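## Task

Put the lever into the notch labelled 4 on the small number plates so that its latch sits all the way down in that notch. The red bar next to the handle frees the latch. The lever must stay there on its own at the end; if the robot is what keeps it in place, it is not done.

## Robot and tools

Robot: one six-joint arm carrying a five-finger right hand. There is only one arm, so each command row drives that arm and its hand. The lever's latch has to be lifted by squeezing or pressing the red bar beside the handle, then the lever swung to the wanted notch and the bar released so the latch drops fully in. Let go and check that the lever stays put.

Frames. Result lines report the hand point in the scene frame: origin on the table top straight under the arm base, +z up, +y to the left when facing along +x. Position is in metres, orientation as a quaternion w,x,y,z, velocities in m/s and rad/s. The printed position can be a little off, more so at long reach. The hand point sits 0.05 m in front of the palm, where index pad and thumb tip meet in a pinch. Its own axes: +z runs along the straightened fingers (fingertips about 0.06 to 0.07 m past the point), +y points out of the palm, +x points across the palm toward the little finger. A bracket on the little-finger side of the wrist juts 0.03 m past the point in +y and 0.11 m across; it can strike things.

The row. Every motion command is one row of 14 numbers, each in [-1, 1], in this order: dx, dy, dz, rx, ry, rz, little, ring, middle, index, thumb_bend, thumb_turn, force_limit, speed. The first six are an offset, not a pose: a shift and a rotation vector expressed in the hand point's own axes, measured from the hand point pose printed in the most recent result that shows it (before any such result in the scene, or for a second call inside the same reply, from where the robot is when the action begins). 1.0 equals 0.6 m or 180 degrees. All zeros therefore means go back to that reference pose, not stay still. The next six are absolute finger targets: for the four fingers and thumb_bend +1 is straight/open and -1 fully curled; for thumb_turn +1 lies beside the palm and -1 sits opposite the fingers. A pinch is roughly index -0.22, thumb_bend -0.75, thumb_turn -0.57. force_limit maps -1..+1 to about 0..10 N at a fingertip (0..15 N for the thumb motors) and only stops closing motion. speed maps -1..+1 from nearly still to full speed (whole finger travel in 0.6 s); close at -0.9 or slower for a soft grip.

execute_actions: argument actions, a list holding at most one item, plus optional pictures (true/false). An empty list just returns the state. An item with rows (1 to 15 rows) and steps (up to 15, default 15; each step 1/30 s) applies one row per step, repeating the last. Each row is measured from the same reference pose, not chained. An item with only steps (up to 300) is a wait counted from the previous result, including the time spent replying.

move: argument target (one 14-number row as above, same reference rule), optional speed in m/s (0.002 to 0.5, default 0.25; turning up to twice that in rad/s) and optional stop_force in N (9 to 40). The hand point follows a straight path to the target over 0.5 to 10 s, turning the shorter way, and does not avoid obstacles; it may lag or overshoot speed, especially with the arm stretched. With stop_force the path halts when the wrist sensor feels that much extra push along the line to the target for two steps, then backs off two steps and holds. Use it only with slow moves that do not rotate, and omit it when pulling away from something you are touching. The result adds a move: line with an ending (done, off_target, moving, held, contact, fault) and any limits (paced = pose clipped; held = some steps blocked), plus distance to target.

wait: seconds 0 to 10; nothing new is sent. zoom_image: camera (cam_head_left, cam_head_right or cam_wrist) and region [x0, y0, x1, y1] in image pixels, at most 504 by 504; images are 672x504. show_instructions: no arguments, shows the reference image(s). finished_scene: scene number (1 or 2); ends the scene for good and reveals the next task.

Result lines. Pose and velocity of the hand point; Wrist force and Wrist torque along hand axes (offset up to about 4 N, noise, saturating near 50 N; a push from a surface shows as force pointing back into the arm; no reading at start is normal). hand_measured, hand_stopped_by (moving, target, force, stalled, fault) and hand_load_n give six values in motor order; a lost grip shows as loads near zero. Hand target shows the pose the controller is heading for. pose unreachable and HELD mean the clearance check altered or dropped commands. MOTOR HOT warns of heating.

Motion behaviour. Each step the command is clipped to within 100 mm and 16 degrees of the measured pose, and arm motion trails commands by about 0.17 s; after a long action check the printed pose and send the remainder. Position wins over orientation when both cannot be met. Fingers keep moving toward targets after an action and then lock; resend the same numbers to keep a grip, send a more open target to release. The simulation keeps running while you compose a reply.

Avoid: the arm is stiff, so aiming even slightly into a firm surface can trigger a fault; 150 N outside force or a joint torque over its limit (wrist joints 25.4 N m) stops the arm for 10 s. Approach slowly, press gently, do not slam or yank the lever, and do not knock anything over or drop it.

Each tool is called after ">>>" in YAML: its name, and indented under it one key for each argument.

## Session

>>> execute_actions:
  actions: []

Scene clock: 0.00 s of 5200.00 s.
end_effector_position=(+0.4571, +0.1431, +0.1969) hand_measured=(+1.000, +1.000, +1.000, +1.000, +1.000, +1.000) hand_load_n=(+0.0, +0.0, +0.0, +0.0, +0.0, +0.0) hand_stopped_by=(target, target, target, target, target, target) hand_force_limit=0.00 hand_speed=-0.80 end_effector_quat_wxyz=(+0.279, +0.422, +0.858, -0.087) end_effector_velocity=(-0.000, -0.000, +0.000) end_effector_angular_velocity=(-0.000, +0.000, -0.000)
Joint positions: [ 0.676 -1.316  2.216 -0.366  2.572 -0.684]
Joint velocities: [-0.    -0.001  0.001  0.001  0.     0.   ]
Motor temperatures (°C, as the motors report them): [28 30 29 36 33 34]
Wrist force (N, on the end effector, along its own x y z axes, offset not removed): no reading
Wrist torque (N m, same axes, about the end effector's origin, offset not removed): no reading
Hand target: +0.457, +0.143, +0.197; +0.279, +0.422, +0.858, -0.087

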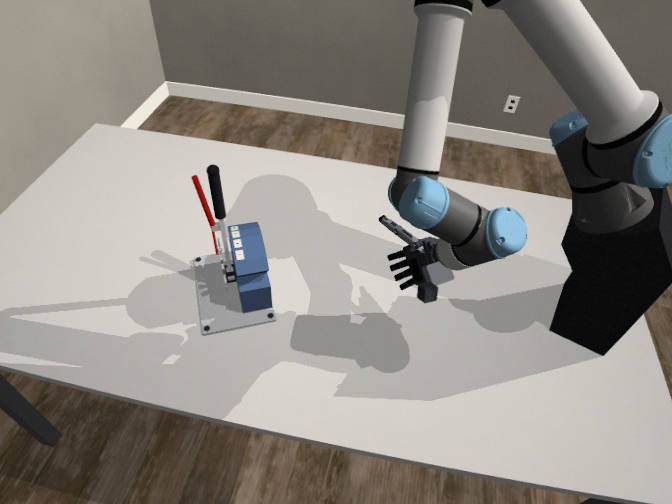

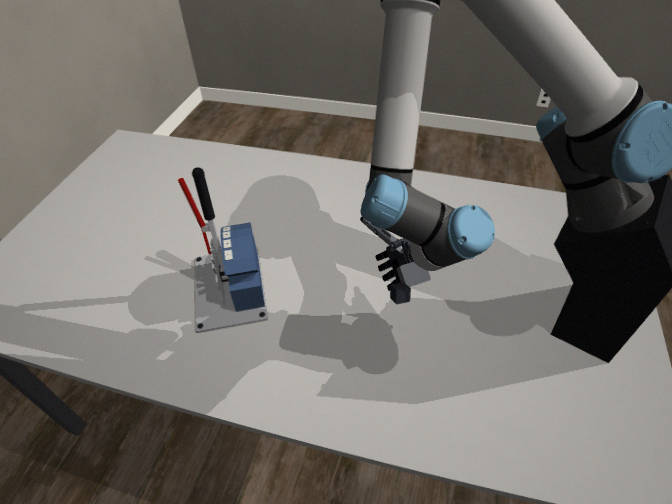

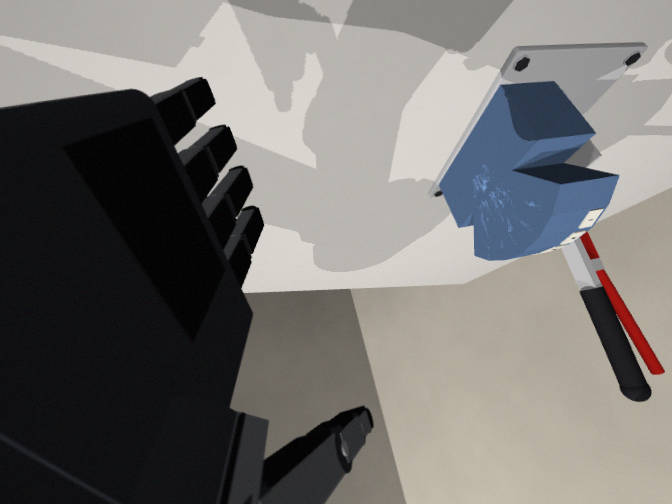

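>>> zoom_image:
  camera: "cam_head_left"
  region: [160, 150, 320, 350]

>>> zoom_image:
  camera: "cam_head_right"
  region: [150, 150, 310, 350]

>>> zoom_image:
  camera: "cam_wrist"
  region: [420, 30, 672, 420]

Region (160, 150, 320, 350) of cam_head_left's 672x504 image, scaled by 2.520, with more detail than that image has; it fills the left 403 columns of this view, and the rest is white.

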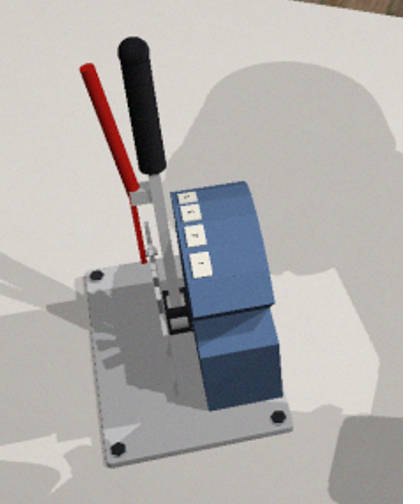

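Region (150, 150, 310, 350) of cam_head_right's 672x504 image, scaled by 2.520, with more detail than that image has; it fills the left 403 columns of this view, and the rest is white.

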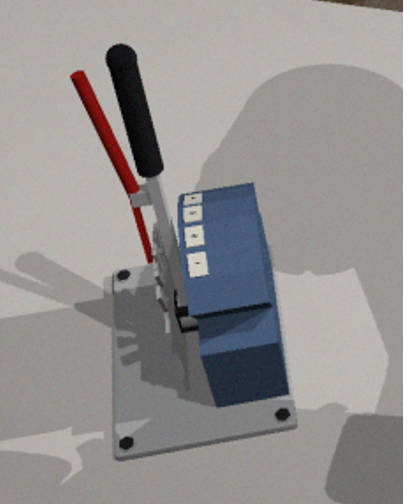

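Region (420, 30, 672, 420) of cam_wrist's 672x504 image, scaled by 1.292, with more detail than that image has; it fills the left 326 columns of this view, and the rest is white.

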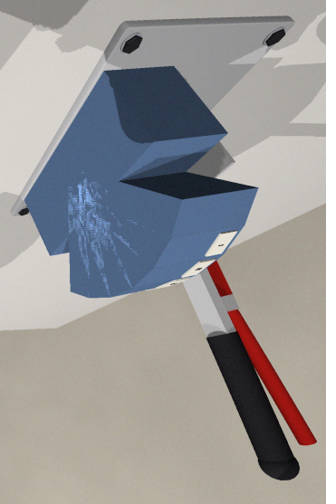

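>>> move:
  target: [-0.307,0.227,0.13,-0.321,0.395,0.563,1,1,1,1,1,-1,0,0.5]
  speed: 0.4

Scene clock: 63.60 s of 5200.00 s.
end_effector_position=(+0.6836, +0.0733, +0.2464) hand_measured=(+1.000, +1.000, +1.000, +1.000, +1.000, -1.000) hand_load_n=(+0.0, +0.0, +0.0, +0.0, +0.0, +0.0) hand_stopped_by=(target, target, target, target, target, target) hand_force_limit=0.00 hand_speed=0.50 end_effector_quat_wxyz=(-0.085, +0.680, +0.196, +0.702) end_effector_velocity=(+0.001, +0.000, -0.000) end_effector_angular_velocity=(+0.010, -0.007, -0.004)
Joint positions: [-0.01  -1.536  2.346 -1.453  0.925  1.28 ]
Joint velocities: [ 0.002  0.009  0.001 -0.023  0.004  0.013]
Motor temperatures (°C, as the motors report them): [28 30 29 36 33 34]
Wrist force (N, on the end effector, along its own x y z axes, offset not removed): [-0.1 3.0 1.1]
Wrist torque (N m, same axes, about the end effector's origin, offset not removed): [0.49 0.04 0.12]
Hand target: +0.684, +0.073, +0.246; -0.085, +0.679, +0.196, +0.702
Off the commanded pose: 0.001 m, 0 deg.
After step 90, 56.93 s passed at rest.
move: done

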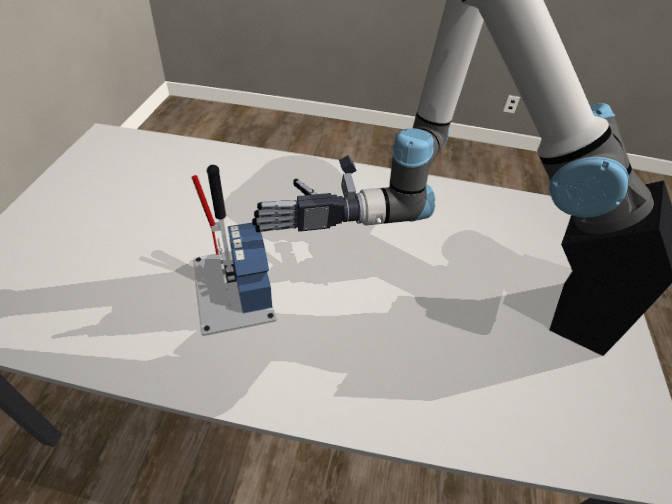

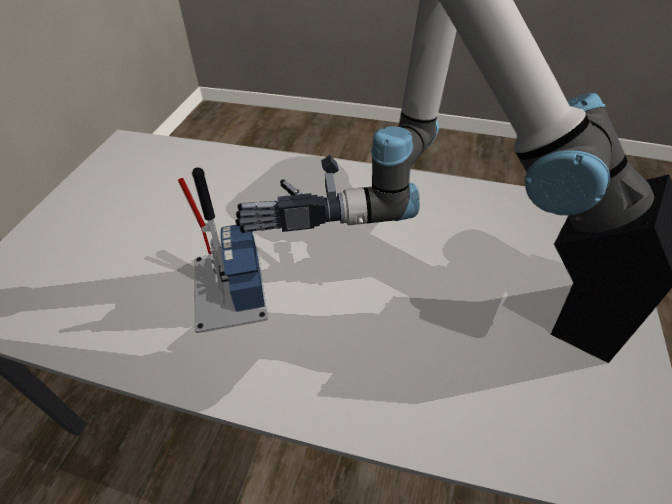

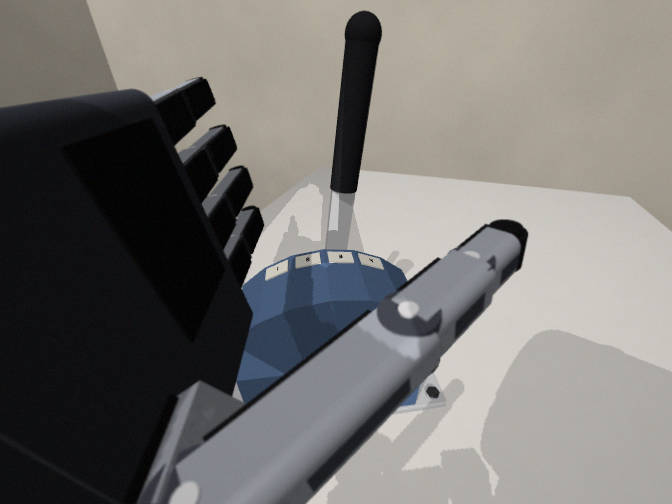

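>>> move:
  target: [-0.025,0.07,0.12,0,0,0.094,1,1,1,1,1,-1,0,0.5]
  speed: 0.15

Scene clock: 75.40 s of 5200.00 s.
end_effector_position=(+0.7668, +0.0610, +0.2383) hand_measured=(+1.000, +1.000, +1.000, +1.000, +1.000, -1.000) hand_load_n=(+0.0, +0.0, +0.0, +0.0, +0.0, +0.0) hand_stopped_by=(target, target, target, target, target, target) hand_force_limit=0.00 hand_speed=0.50 end_effector_quat_wxyz=(-0.187, +0.701, +0.094, +0.682) end_effector_velocity=(+0.002, -0.000, +0.000) end_effector_angular_velocity=(+0.006, +0.002, +0.001)
Joint positions: [-0.004 -1.522  2.111 -1.229  0.93   1.57 ]
Joint velocities: [ 0.    -0.    -0.006  0.006 -0.001  0.006]
Motor temperatures (°C, as the motors report them): [28 30 29 36 33 34]
Wrist force (N, on the end effector, along its own x y z axes, offset not removed): [-1.3 -0.4 1.7]
Wrist torque (N m, same axes, about the end effector's origin, offset not removed): [-0.09 0.15 0.13]
Hand target: +0.767, +0.061, +0.238; -0.187, +0.701, +0.094, +0.682
Off the commanded pose: 0.000 m, 0 deg.
After step 90, 7.30 s passed at rest.
move: done

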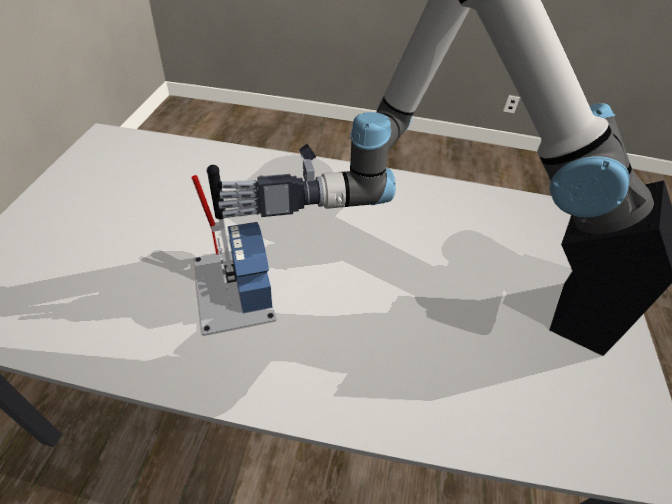

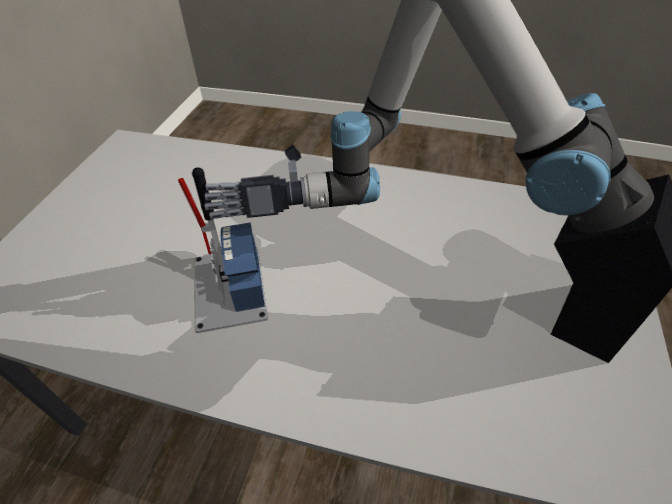

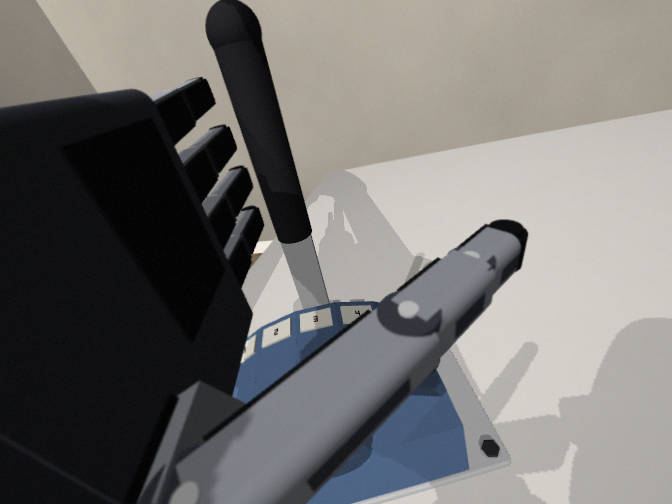

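>>> move:
  target: [0,-0.016,0.16,0,0,0,1,1,1,1,1,-1,0,0.5]
  speed: 0.08
  stop_force: 10

>>> zoom_image:
  camera: "cam_head_left"
  region: [150, 130, 330, 310]

Scene clock: 84.90 s of 5200.00 s.
end_effector_position=(+0.8512, +0.1071, +0.2397) hand_measured=(+1.000, +1.000, +1.000, +1.000, +1.000, -1.000) hand_load_n=(+0.0, +0.0, +0.0, +0.0, +0.0, +0.0) hand_stopped_by=(target, target, target, target, target, target) hand_force_limit=0.00 hand_speed=0.50 end_effector_quat_wxyz=(-0.187, +0.701, +0.094, +0.682) end_effector_velocity=(+0.001, +0.001, -0.001) end_effector_angular_velocity=(-0.001, +0.001, +0.000)
Joint positions: [ 0.133 -1.393  1.83  -1.025  1.041  1.475]
Joint velocities: [ 0.002  0.003 -0.005  0.005  0.002 -0.003]
Motor temperatures (°C, as the motors report them): [28 30 29 36 33 34]
Wrist force (N, on the end effector, along its own x y z axes, offset not removed): [-2.1 1.7 0.1]
Wrist torque (N m, same axes, about the end effector's origin, offset not removed): [0.25 0.32 -0.16]
Hand target: +0.851, +0.107, +0.240; -0.187, +0.701, +0.094, +0.682
Off the commanded pose: 0.000 m, 0 deg.
After step 90, 4.80 s passed at rest.
move: done

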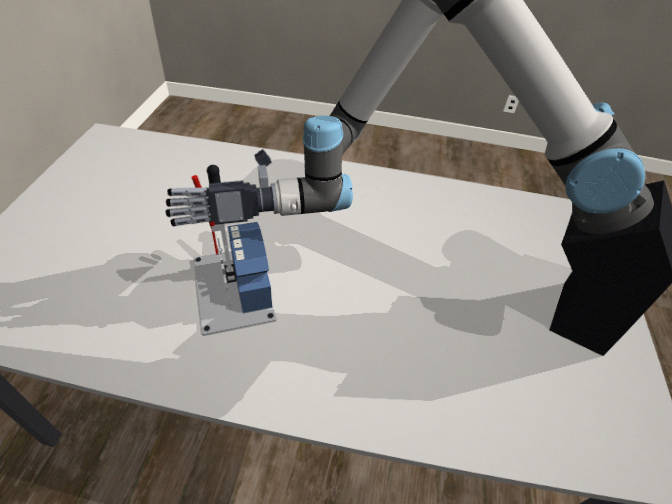

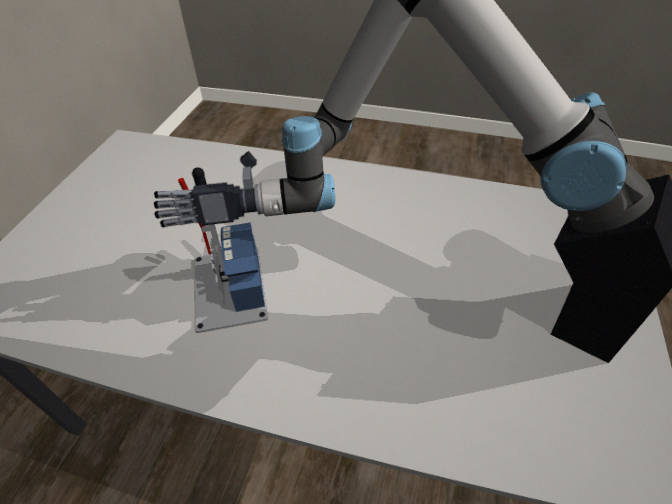

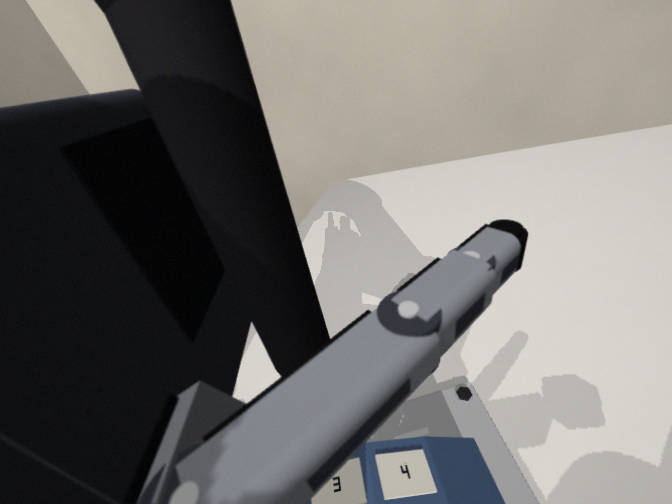

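Region (150, 130, 330, 310) of cam_head_left's 672x504 image, scaled by 2.800, with more detail than that image has.

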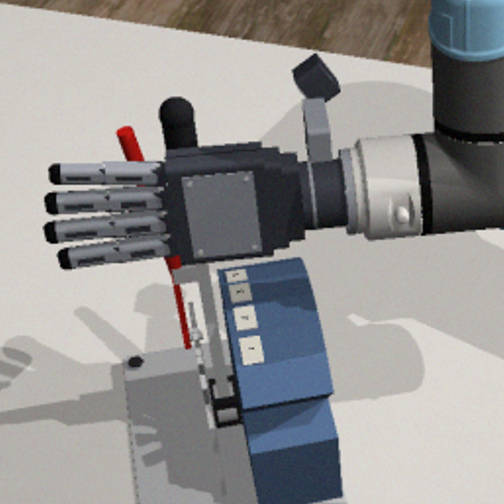

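>>> move:
  target: [0,0.002,0.013,0,0,0,-0.95,-0.95,-0.95,-0.95,1,-1,0.7,-0.3]
  speed: 0.05

>>> zoom_image:
  camera: "cam_head_left"
  region: [150, 130, 330, 310]

Scene clock: 91.73 s of 5200.00 s.
end_effector_position=(+0.8589, +0.1090, +0.2395) hand_measured=(-0.950, -0.950, -0.950, -0.950, +1.000, -1.000) hand_load_n=(+1.0, +2.5, +1.0, +0.5, +0.0, +0.0) hand_stopped_by=(target, target, target, target, target, target) hand_force_limit=0.70 hand_speed=-0.30 end_effector_quat_wxyz=(-0.187, +0.701, +0.094, +0.682) end_effector_velocity=(-0.000, +0.000, -0.000) end_effector_angular_velocity=(+0.000, +0.001, +0.001)
Joint positions: [ 0.138 -1.382  1.804 -1.009  1.046  1.472]
Joint velocities: [ 0.     0.    -0.     0.002 -0.    -0.   ]
Motor temperatures (°C, as the motors report them): [28 30 29 36 33 34]
Wrist force (N, on the end effector, along its own x y z axes, offset not removed): [0.5 7.3 18.0]
Wrist torque (N m, same axes, about the end effector's origin, offset not removed): [-0.16 -0.44 0.18]
Hand target: +0.859, +0.109, +0.239; -0.187, +0.701, +0.094, +0.682
Off the commanded pose: 0.000 m, 0 deg.
After step 90, 1.87 s passed at rest.
move: done

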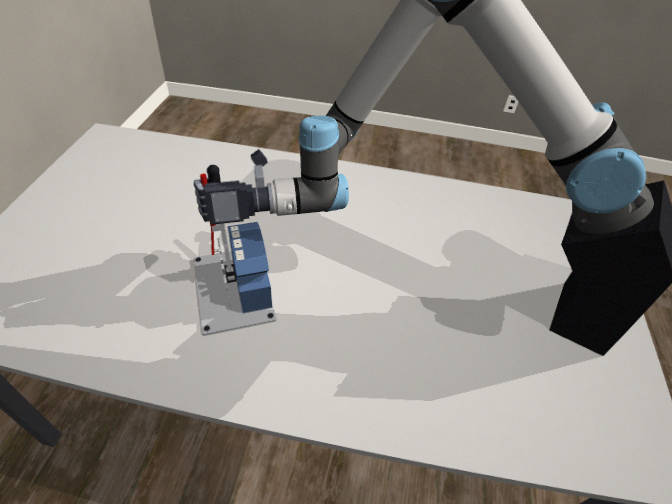

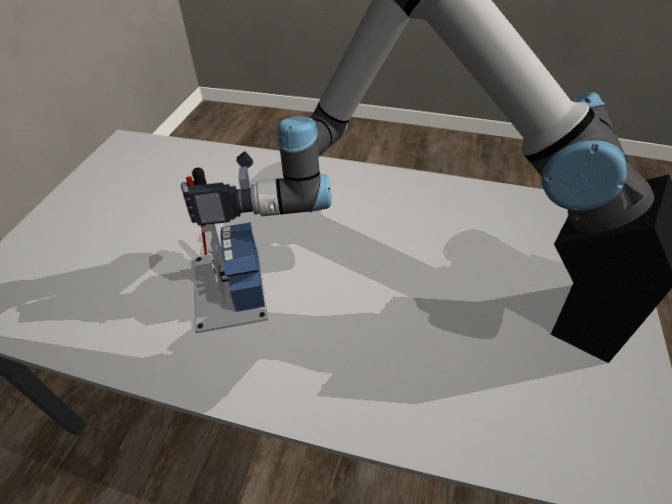

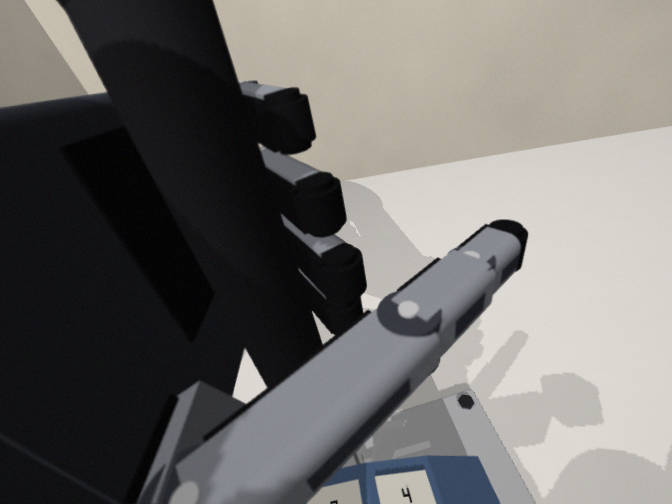

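Region (150, 130, 330, 310) of cam_head_left's 672x504 image, scaled by 2.800, with more detail than that image has.

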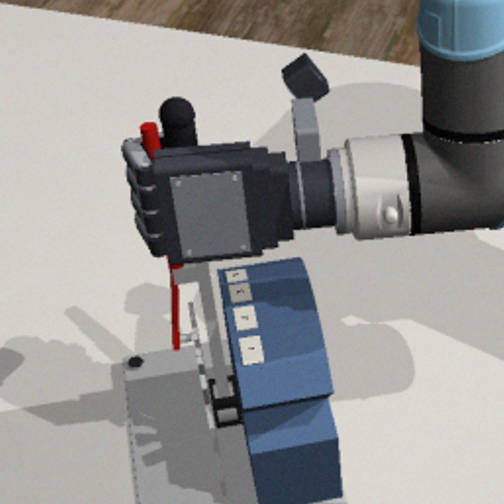

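>>> move:
  target: [-0.0228,0.0785,0,0,0,0.086,-0.95,-0.95,-0.95,-0.95,1,-1,0.7,-0.3]
  speed: 0.03
  stop_force: 30

Scene clock: 103.83 s of 5200.00 s.
end_effector_position=(+0.8696, +0.0837, +0.2274) hand_measured=(-0.948, -0.950, -0.950, -0.950, +1.000, -1.000) hand_load_n=(+7.5, +3.0, +2.0, +3.5, +0.0, +0.0) hand_stopped_by=(target, target, target, target, target, target) hand_force_limit=0.70 hand_speed=-0.30 end_effector_quat_wxyz=(-0.242, +0.706, +0.036, +0.664) end_effector_velocity=(-0.001, +0.003, +0.002) end_effector_angular_velocity=(-0.018, -0.009, +0.000)
Joint positions: [ 0.079 -1.386  1.776 -0.997  0.997  1.675]
Joint velocities: [ 0.008 -0.     0.005 -0.003  0.006 -0.024]
Motor temperatures (°C, as the motors report them): [28 30 29 36 33 34]
Wrist force (N, on the end effector, along its own x y z axes, offset not removed): [-8.9 6.7 50.0]
Wrist torque (N m, same axes, about the end effector's origin, offset not removed): [-1.12 -1.57 -0.60]
Hand target: +0.869, +0.084, +0.228; -0.242, +0.706, +0.037, +0.664
Off the commanded pose: 0.019 m, 6 deg.
After step 90, 5.97 s passed at rest.
move: contact

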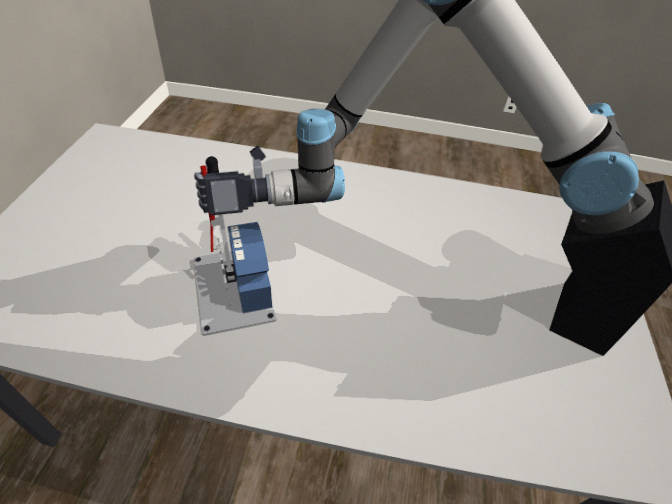

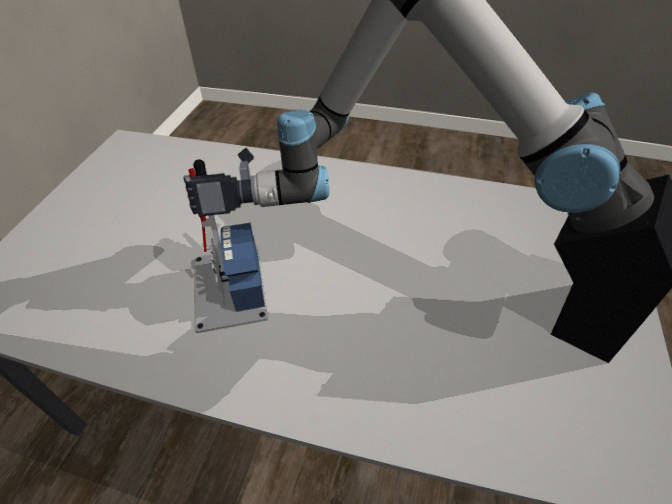

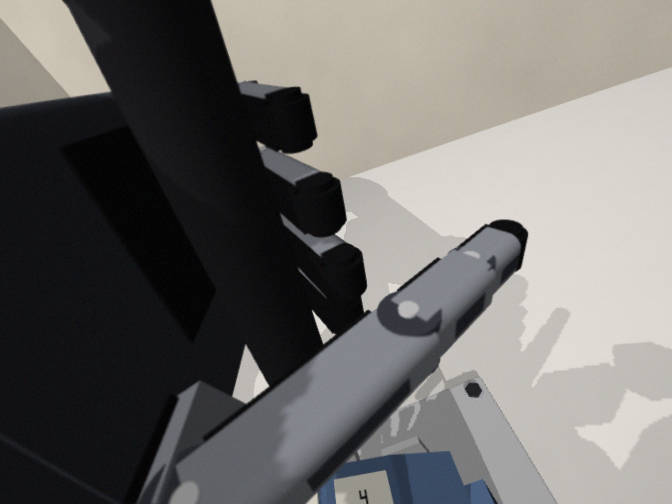

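>>> move:
  target: [0,0,0.004,0,0,0,-0.95,-0.95,-0.95,-0.95,1,-1,0.7,-0.3]
  speed: 0.02

>>> move:
  target: [-0.006,0.031,0.003,0,0,0.033,-0.95,-0.95,-0.95,-0.95,1,-1,0.7,-0.3]
  speed: 0.025
  stop_force: 30

Scene clock: 111.23 s of 5200.00 s.
end_effector_position=(+0.8717, +0.0847, +0.2274) hand_measured=(-0.950, -0.950, -0.950, -0.950, +1.000, -1.000) hand_load_n=(+3.0, +0.0, +0.0, +0.0, +0.0, +0.0) hand_stopped_by=(target, target, target, target, target, target) hand_force_limit=0.70 hand_speed=-0.30 end_effector_quat_wxyz=(-0.242, +0.706, +0.036, +0.664) end_effector_velocity=(+0.000, +0.001, -0.002) end_effector_angular_velocity=(+0.000, +0.003, +0.001)
Joint positions: [ 0.082 -1.383  1.769 -0.992  1.     1.673]
Joint velocities: [ 0.001  0.003 -0.002  0.004  0.001 -0.001]
Motor temperatures (°C, as the motors report them): [28 30 29 36 33 34]
Wrist force (N, on the end effector, along its own x y z axes, offset not removed): [-0.8 0.3 12.2]
Wrist torque (N m, same axes, about the end effector's origin, offset not removed): [0.11 -0.33 -0.19]
Hand target: +0.872, +0.085, +0.227; -0.242, +0.706, +0.036, +0.664
Off the commanded pose: 0.000 m, 0 deg.
After step 90, 3.70 s passed at rest.
move: done

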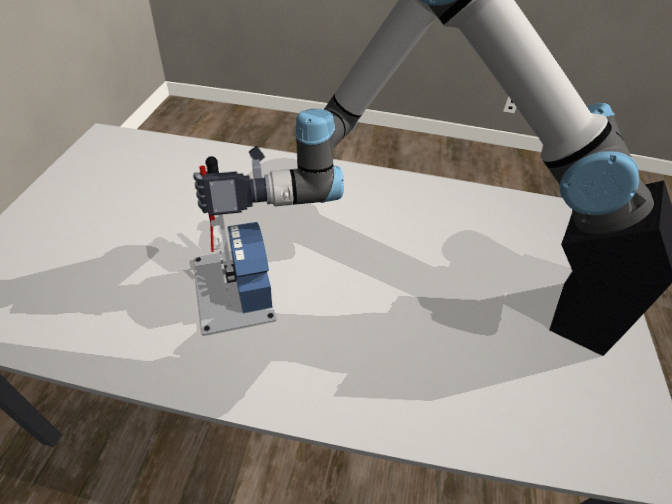

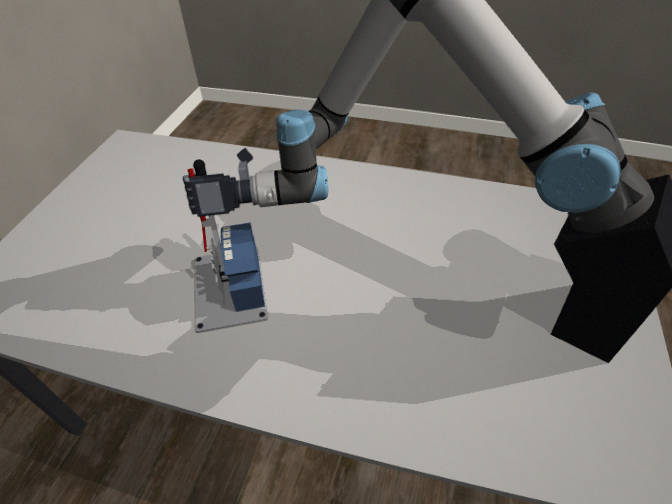

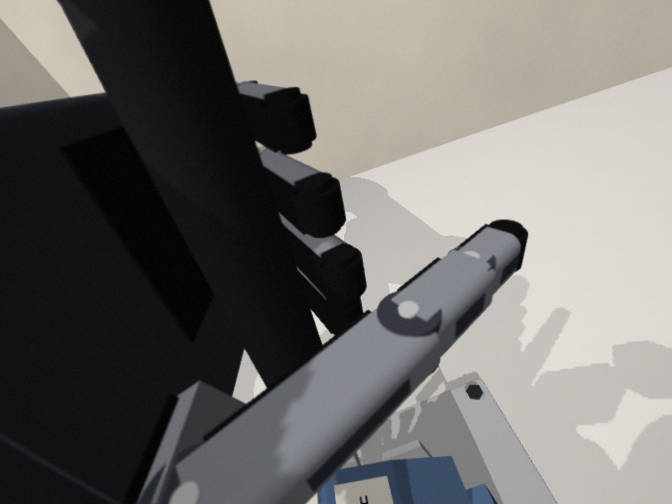

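Scene clock: 113.53 s of 5200.00 s.
end_effector_position=(+0.8797, +0.0701, +0.2185) hand_measured=(-0.950, -0.950, -0.950, -0.950, +1.000, -1.000) hand_load_n=(+3.0, +0.0, +0.0, +0.0, +0.0, +0.0) hand_stopped_by=(target, target, target, target, target, target) hand_force_limit=0.70 hand_speed=-0.30 end_effector_quat_wxyz=(-0.276, +0.707, +0.000, +0.651) end_effector_velocity=(+0.001, -0.001, -0.000) end_effector_angular_velocity=(+0.010, +0.004, +0.000)
Joint positions: [ 0.047 -1.377  1.743 -0.985  0.971  1.799]
Joint velocities: [-0.004 -0.    -0.003  0.002 -0.003  0.013]
Motor temperatures (°C, as the motors report them): [28 30 29 36 33 34]
Wrist force (N, on the end effector, along its own x y z axes, offset not removed): [-4.8 -2.7 10.5]
Wrist torque (N m, same axes, about the end effector's origin, offset not removed): [-0.28 -0.40 -0.59]
Hand target: +0.880, +0.070, +0.218; -0.276, +0.707, -0.000, +0.651
Off the commanded pose: 0.000 m, 0 deg.
move: done

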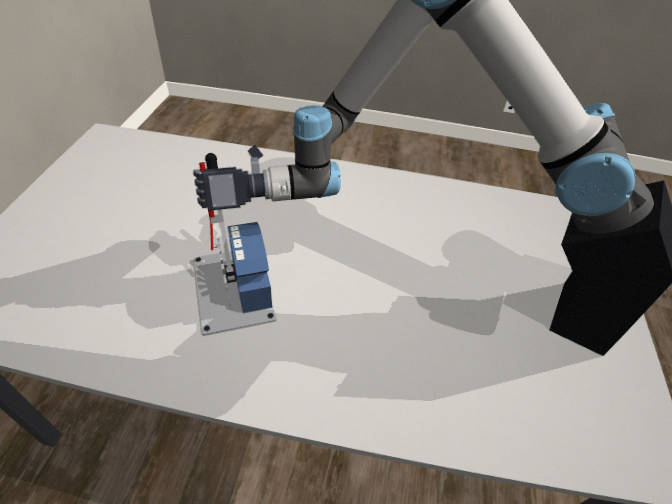

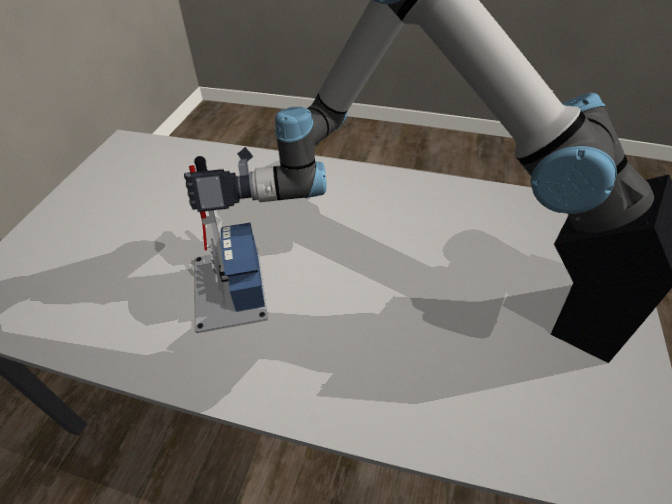

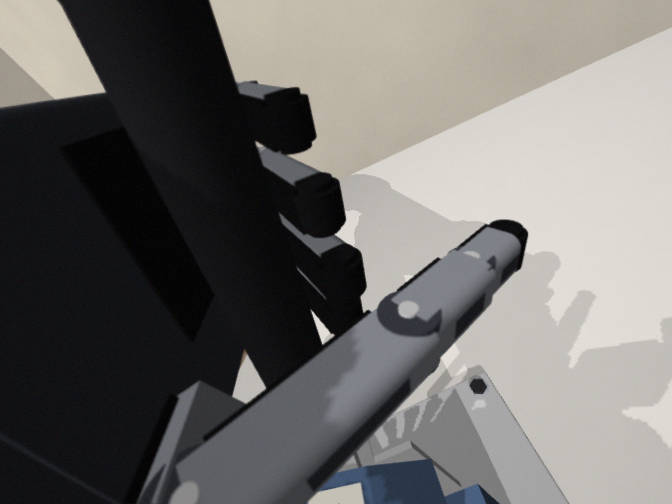

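>>> move:
  target: [0,0,0,0,0,0,1,1,1,1,1,-1,0.7,-0.4]

>>> zoom_image:
  camera: "cam_head_left"
  region: [150, 130, 330, 310]

Scene clock: 123.40 s of 5200.00 s.
end_effector_position=(+0.8797, +0.0701, +0.2185) hand_measured=(+1.000, +1.000, +1.000, +1.000, +1.000, -1.000) hand_load_n=(+0.0, +0.0, +0.0, +0.0, +0.0, +0.0) hand_stopped_by=(target, target, target, target, target, target) hand_force_limit=0.70 hand_speed=-0.40 end_effector_quat_wxyz=(-0.276, +0.707, +0.000, +0.651) end_effector_velocity=(-0.000, -0.000, -0.000) end_effector_angular_velocity=(+0.001, +0.001, -0.000)
Joint positions: [ 0.047 -1.377  1.743 -0.985  0.971  1.799]
Joint velocities: [-0.    -0.001  0.     0.001 -0.     0.001]
Motor temperatures (°C, as the motors report them): [28 30 29 36 33 34]
Wrist force (N, on the end effector, along its own x y z axes, offset not removed): [-0.3 1.2 0.8]
Wrist torque (N m, same axes, about the end effector's origin, offset not removed): [0.20 0.18 -0.14]
Hand target: +0.880, +0.070, +0.218; -0.276, +0.707, +0.000, +0.651
Off the commanded pose: 0.000 m, 0 deg.
After step 90, 4.63 s passed at rest.
move: done

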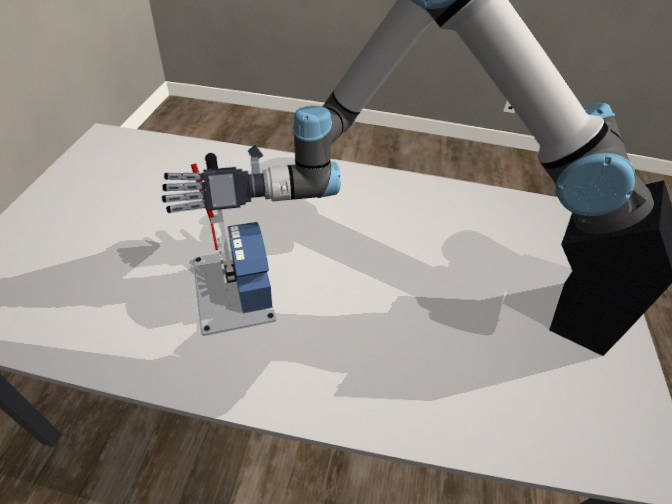

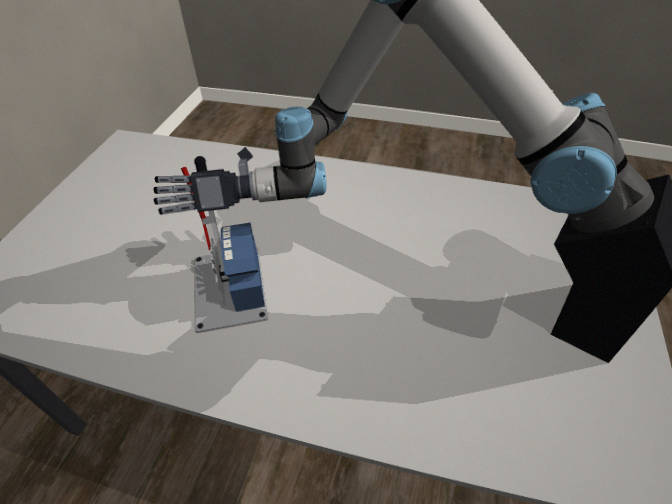

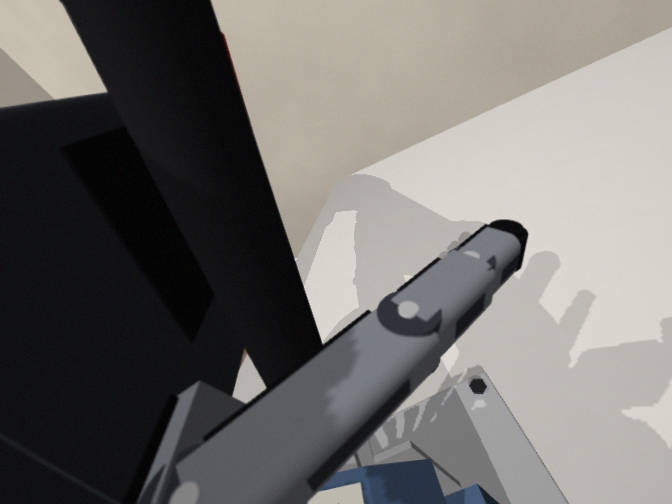

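Region (150, 130, 330, 310) of cam_head_left's 672x504 image, scaled by 2.800, with more detail than that image has.

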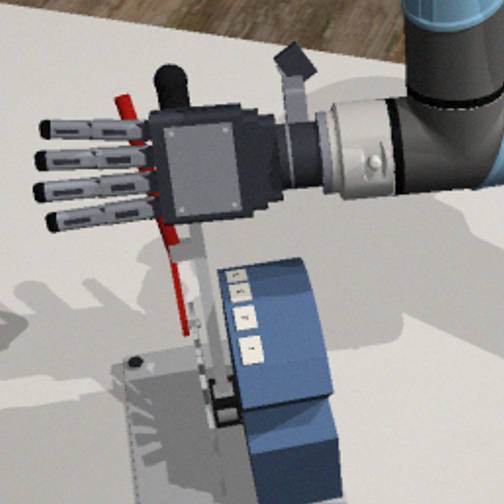

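The bar has returned to its resting angle. I'll back off the hand and confirm.

>>> move:
  target: [0,-0.012,-0.1,0,0,0,1,1,1,1,1,-1,0.7,-0.4]
  speed: 0.15

>>> zoom_image:
  camera: "cam_head_right"
  region: [160, 140, 280, 300]

Scene clock: 129.53 s of 5200.00 s.
end_effector_position=(+0.8221, +0.0529, +0.2213) hand_measured=(+1.000, +1.000, +1.000, +1.000, +1.000, -1.000) hand_load_n=(+0.0, +0.0, +0.0, +0.0, +0.0, +0.0) hand_stopped_by=(target, target, target, target, target, target) hand_force_limit=0.70 hand_speed=-0.40 end_effector_quat_wxyz=(-0.276, +0.707, +0.000, +0.651) end_effector_velocity=(-0.003, -0.001, +0.001) end_effector_angular_velocity=(+0.001, -0.000, +0.000)
Joint positions: [-0.014 -1.466  1.934 -1.113  0.922  1.844]
Joint velocities: [-0.003 -0.005  0.009 -0.006 -0.003  0.004]
Motor temperatures (°C, as the motors report them): [28 30 29 36 33 34]
Wrist force (N, on the end effector, along its own x y z axes, offset not removed): [-3.1 1.1 -0.9]
Wrist torque (N m, same axes, about the end effector's origin, offset not removed): [0.30 0.42 0.00]
Hand target: +0.822, +0.053, +0.221; -0.276, +0.707, +0.000, +0.651
Off the commanded pose: 0.000 m, 0 deg.
After step 90, 2.17 s passed at rest.
move: done

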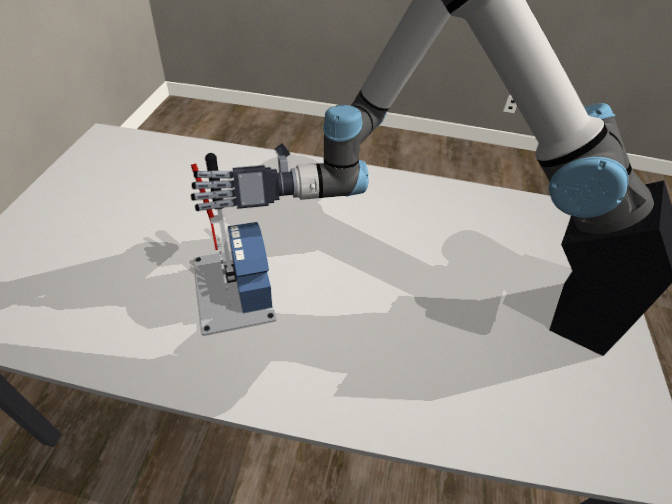

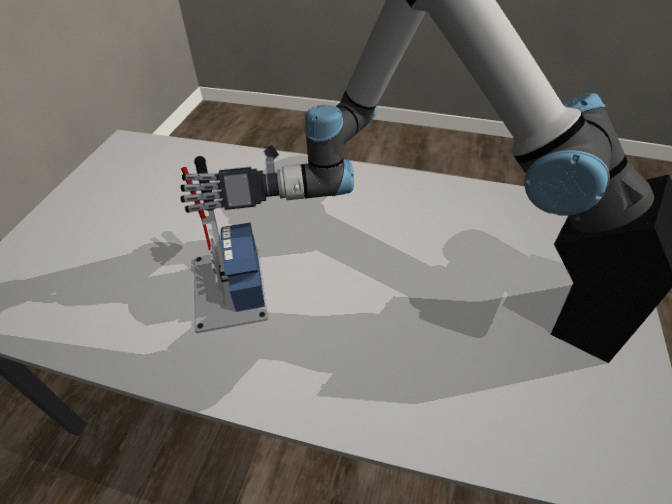

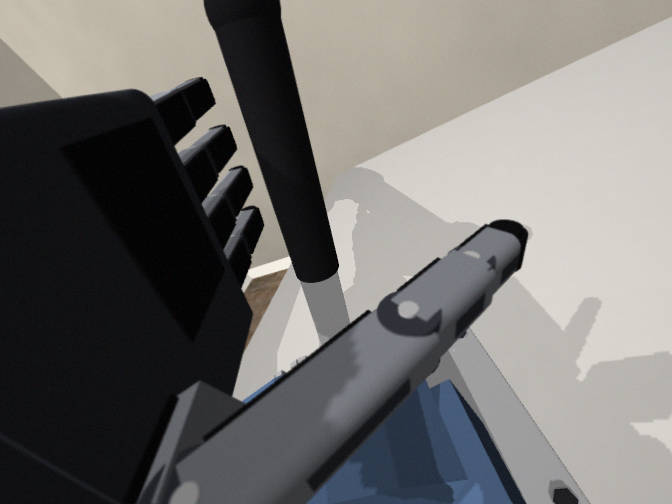

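Region (160, 140, 280, 300) of cam_head_right's 672x504 image, scaled by 3.150, with more detail than that image has; it fills the left 378 columns of this view, and the rest is white.

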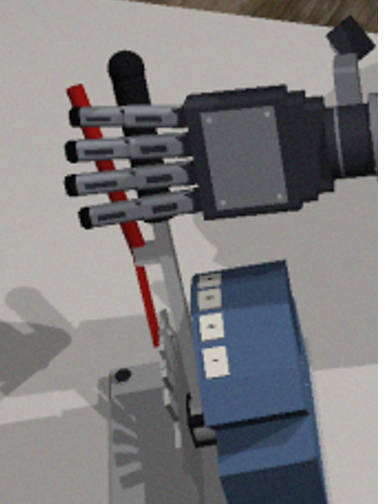

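>>> finished_scene:
  scene: 2

The scene is finished: the task was done.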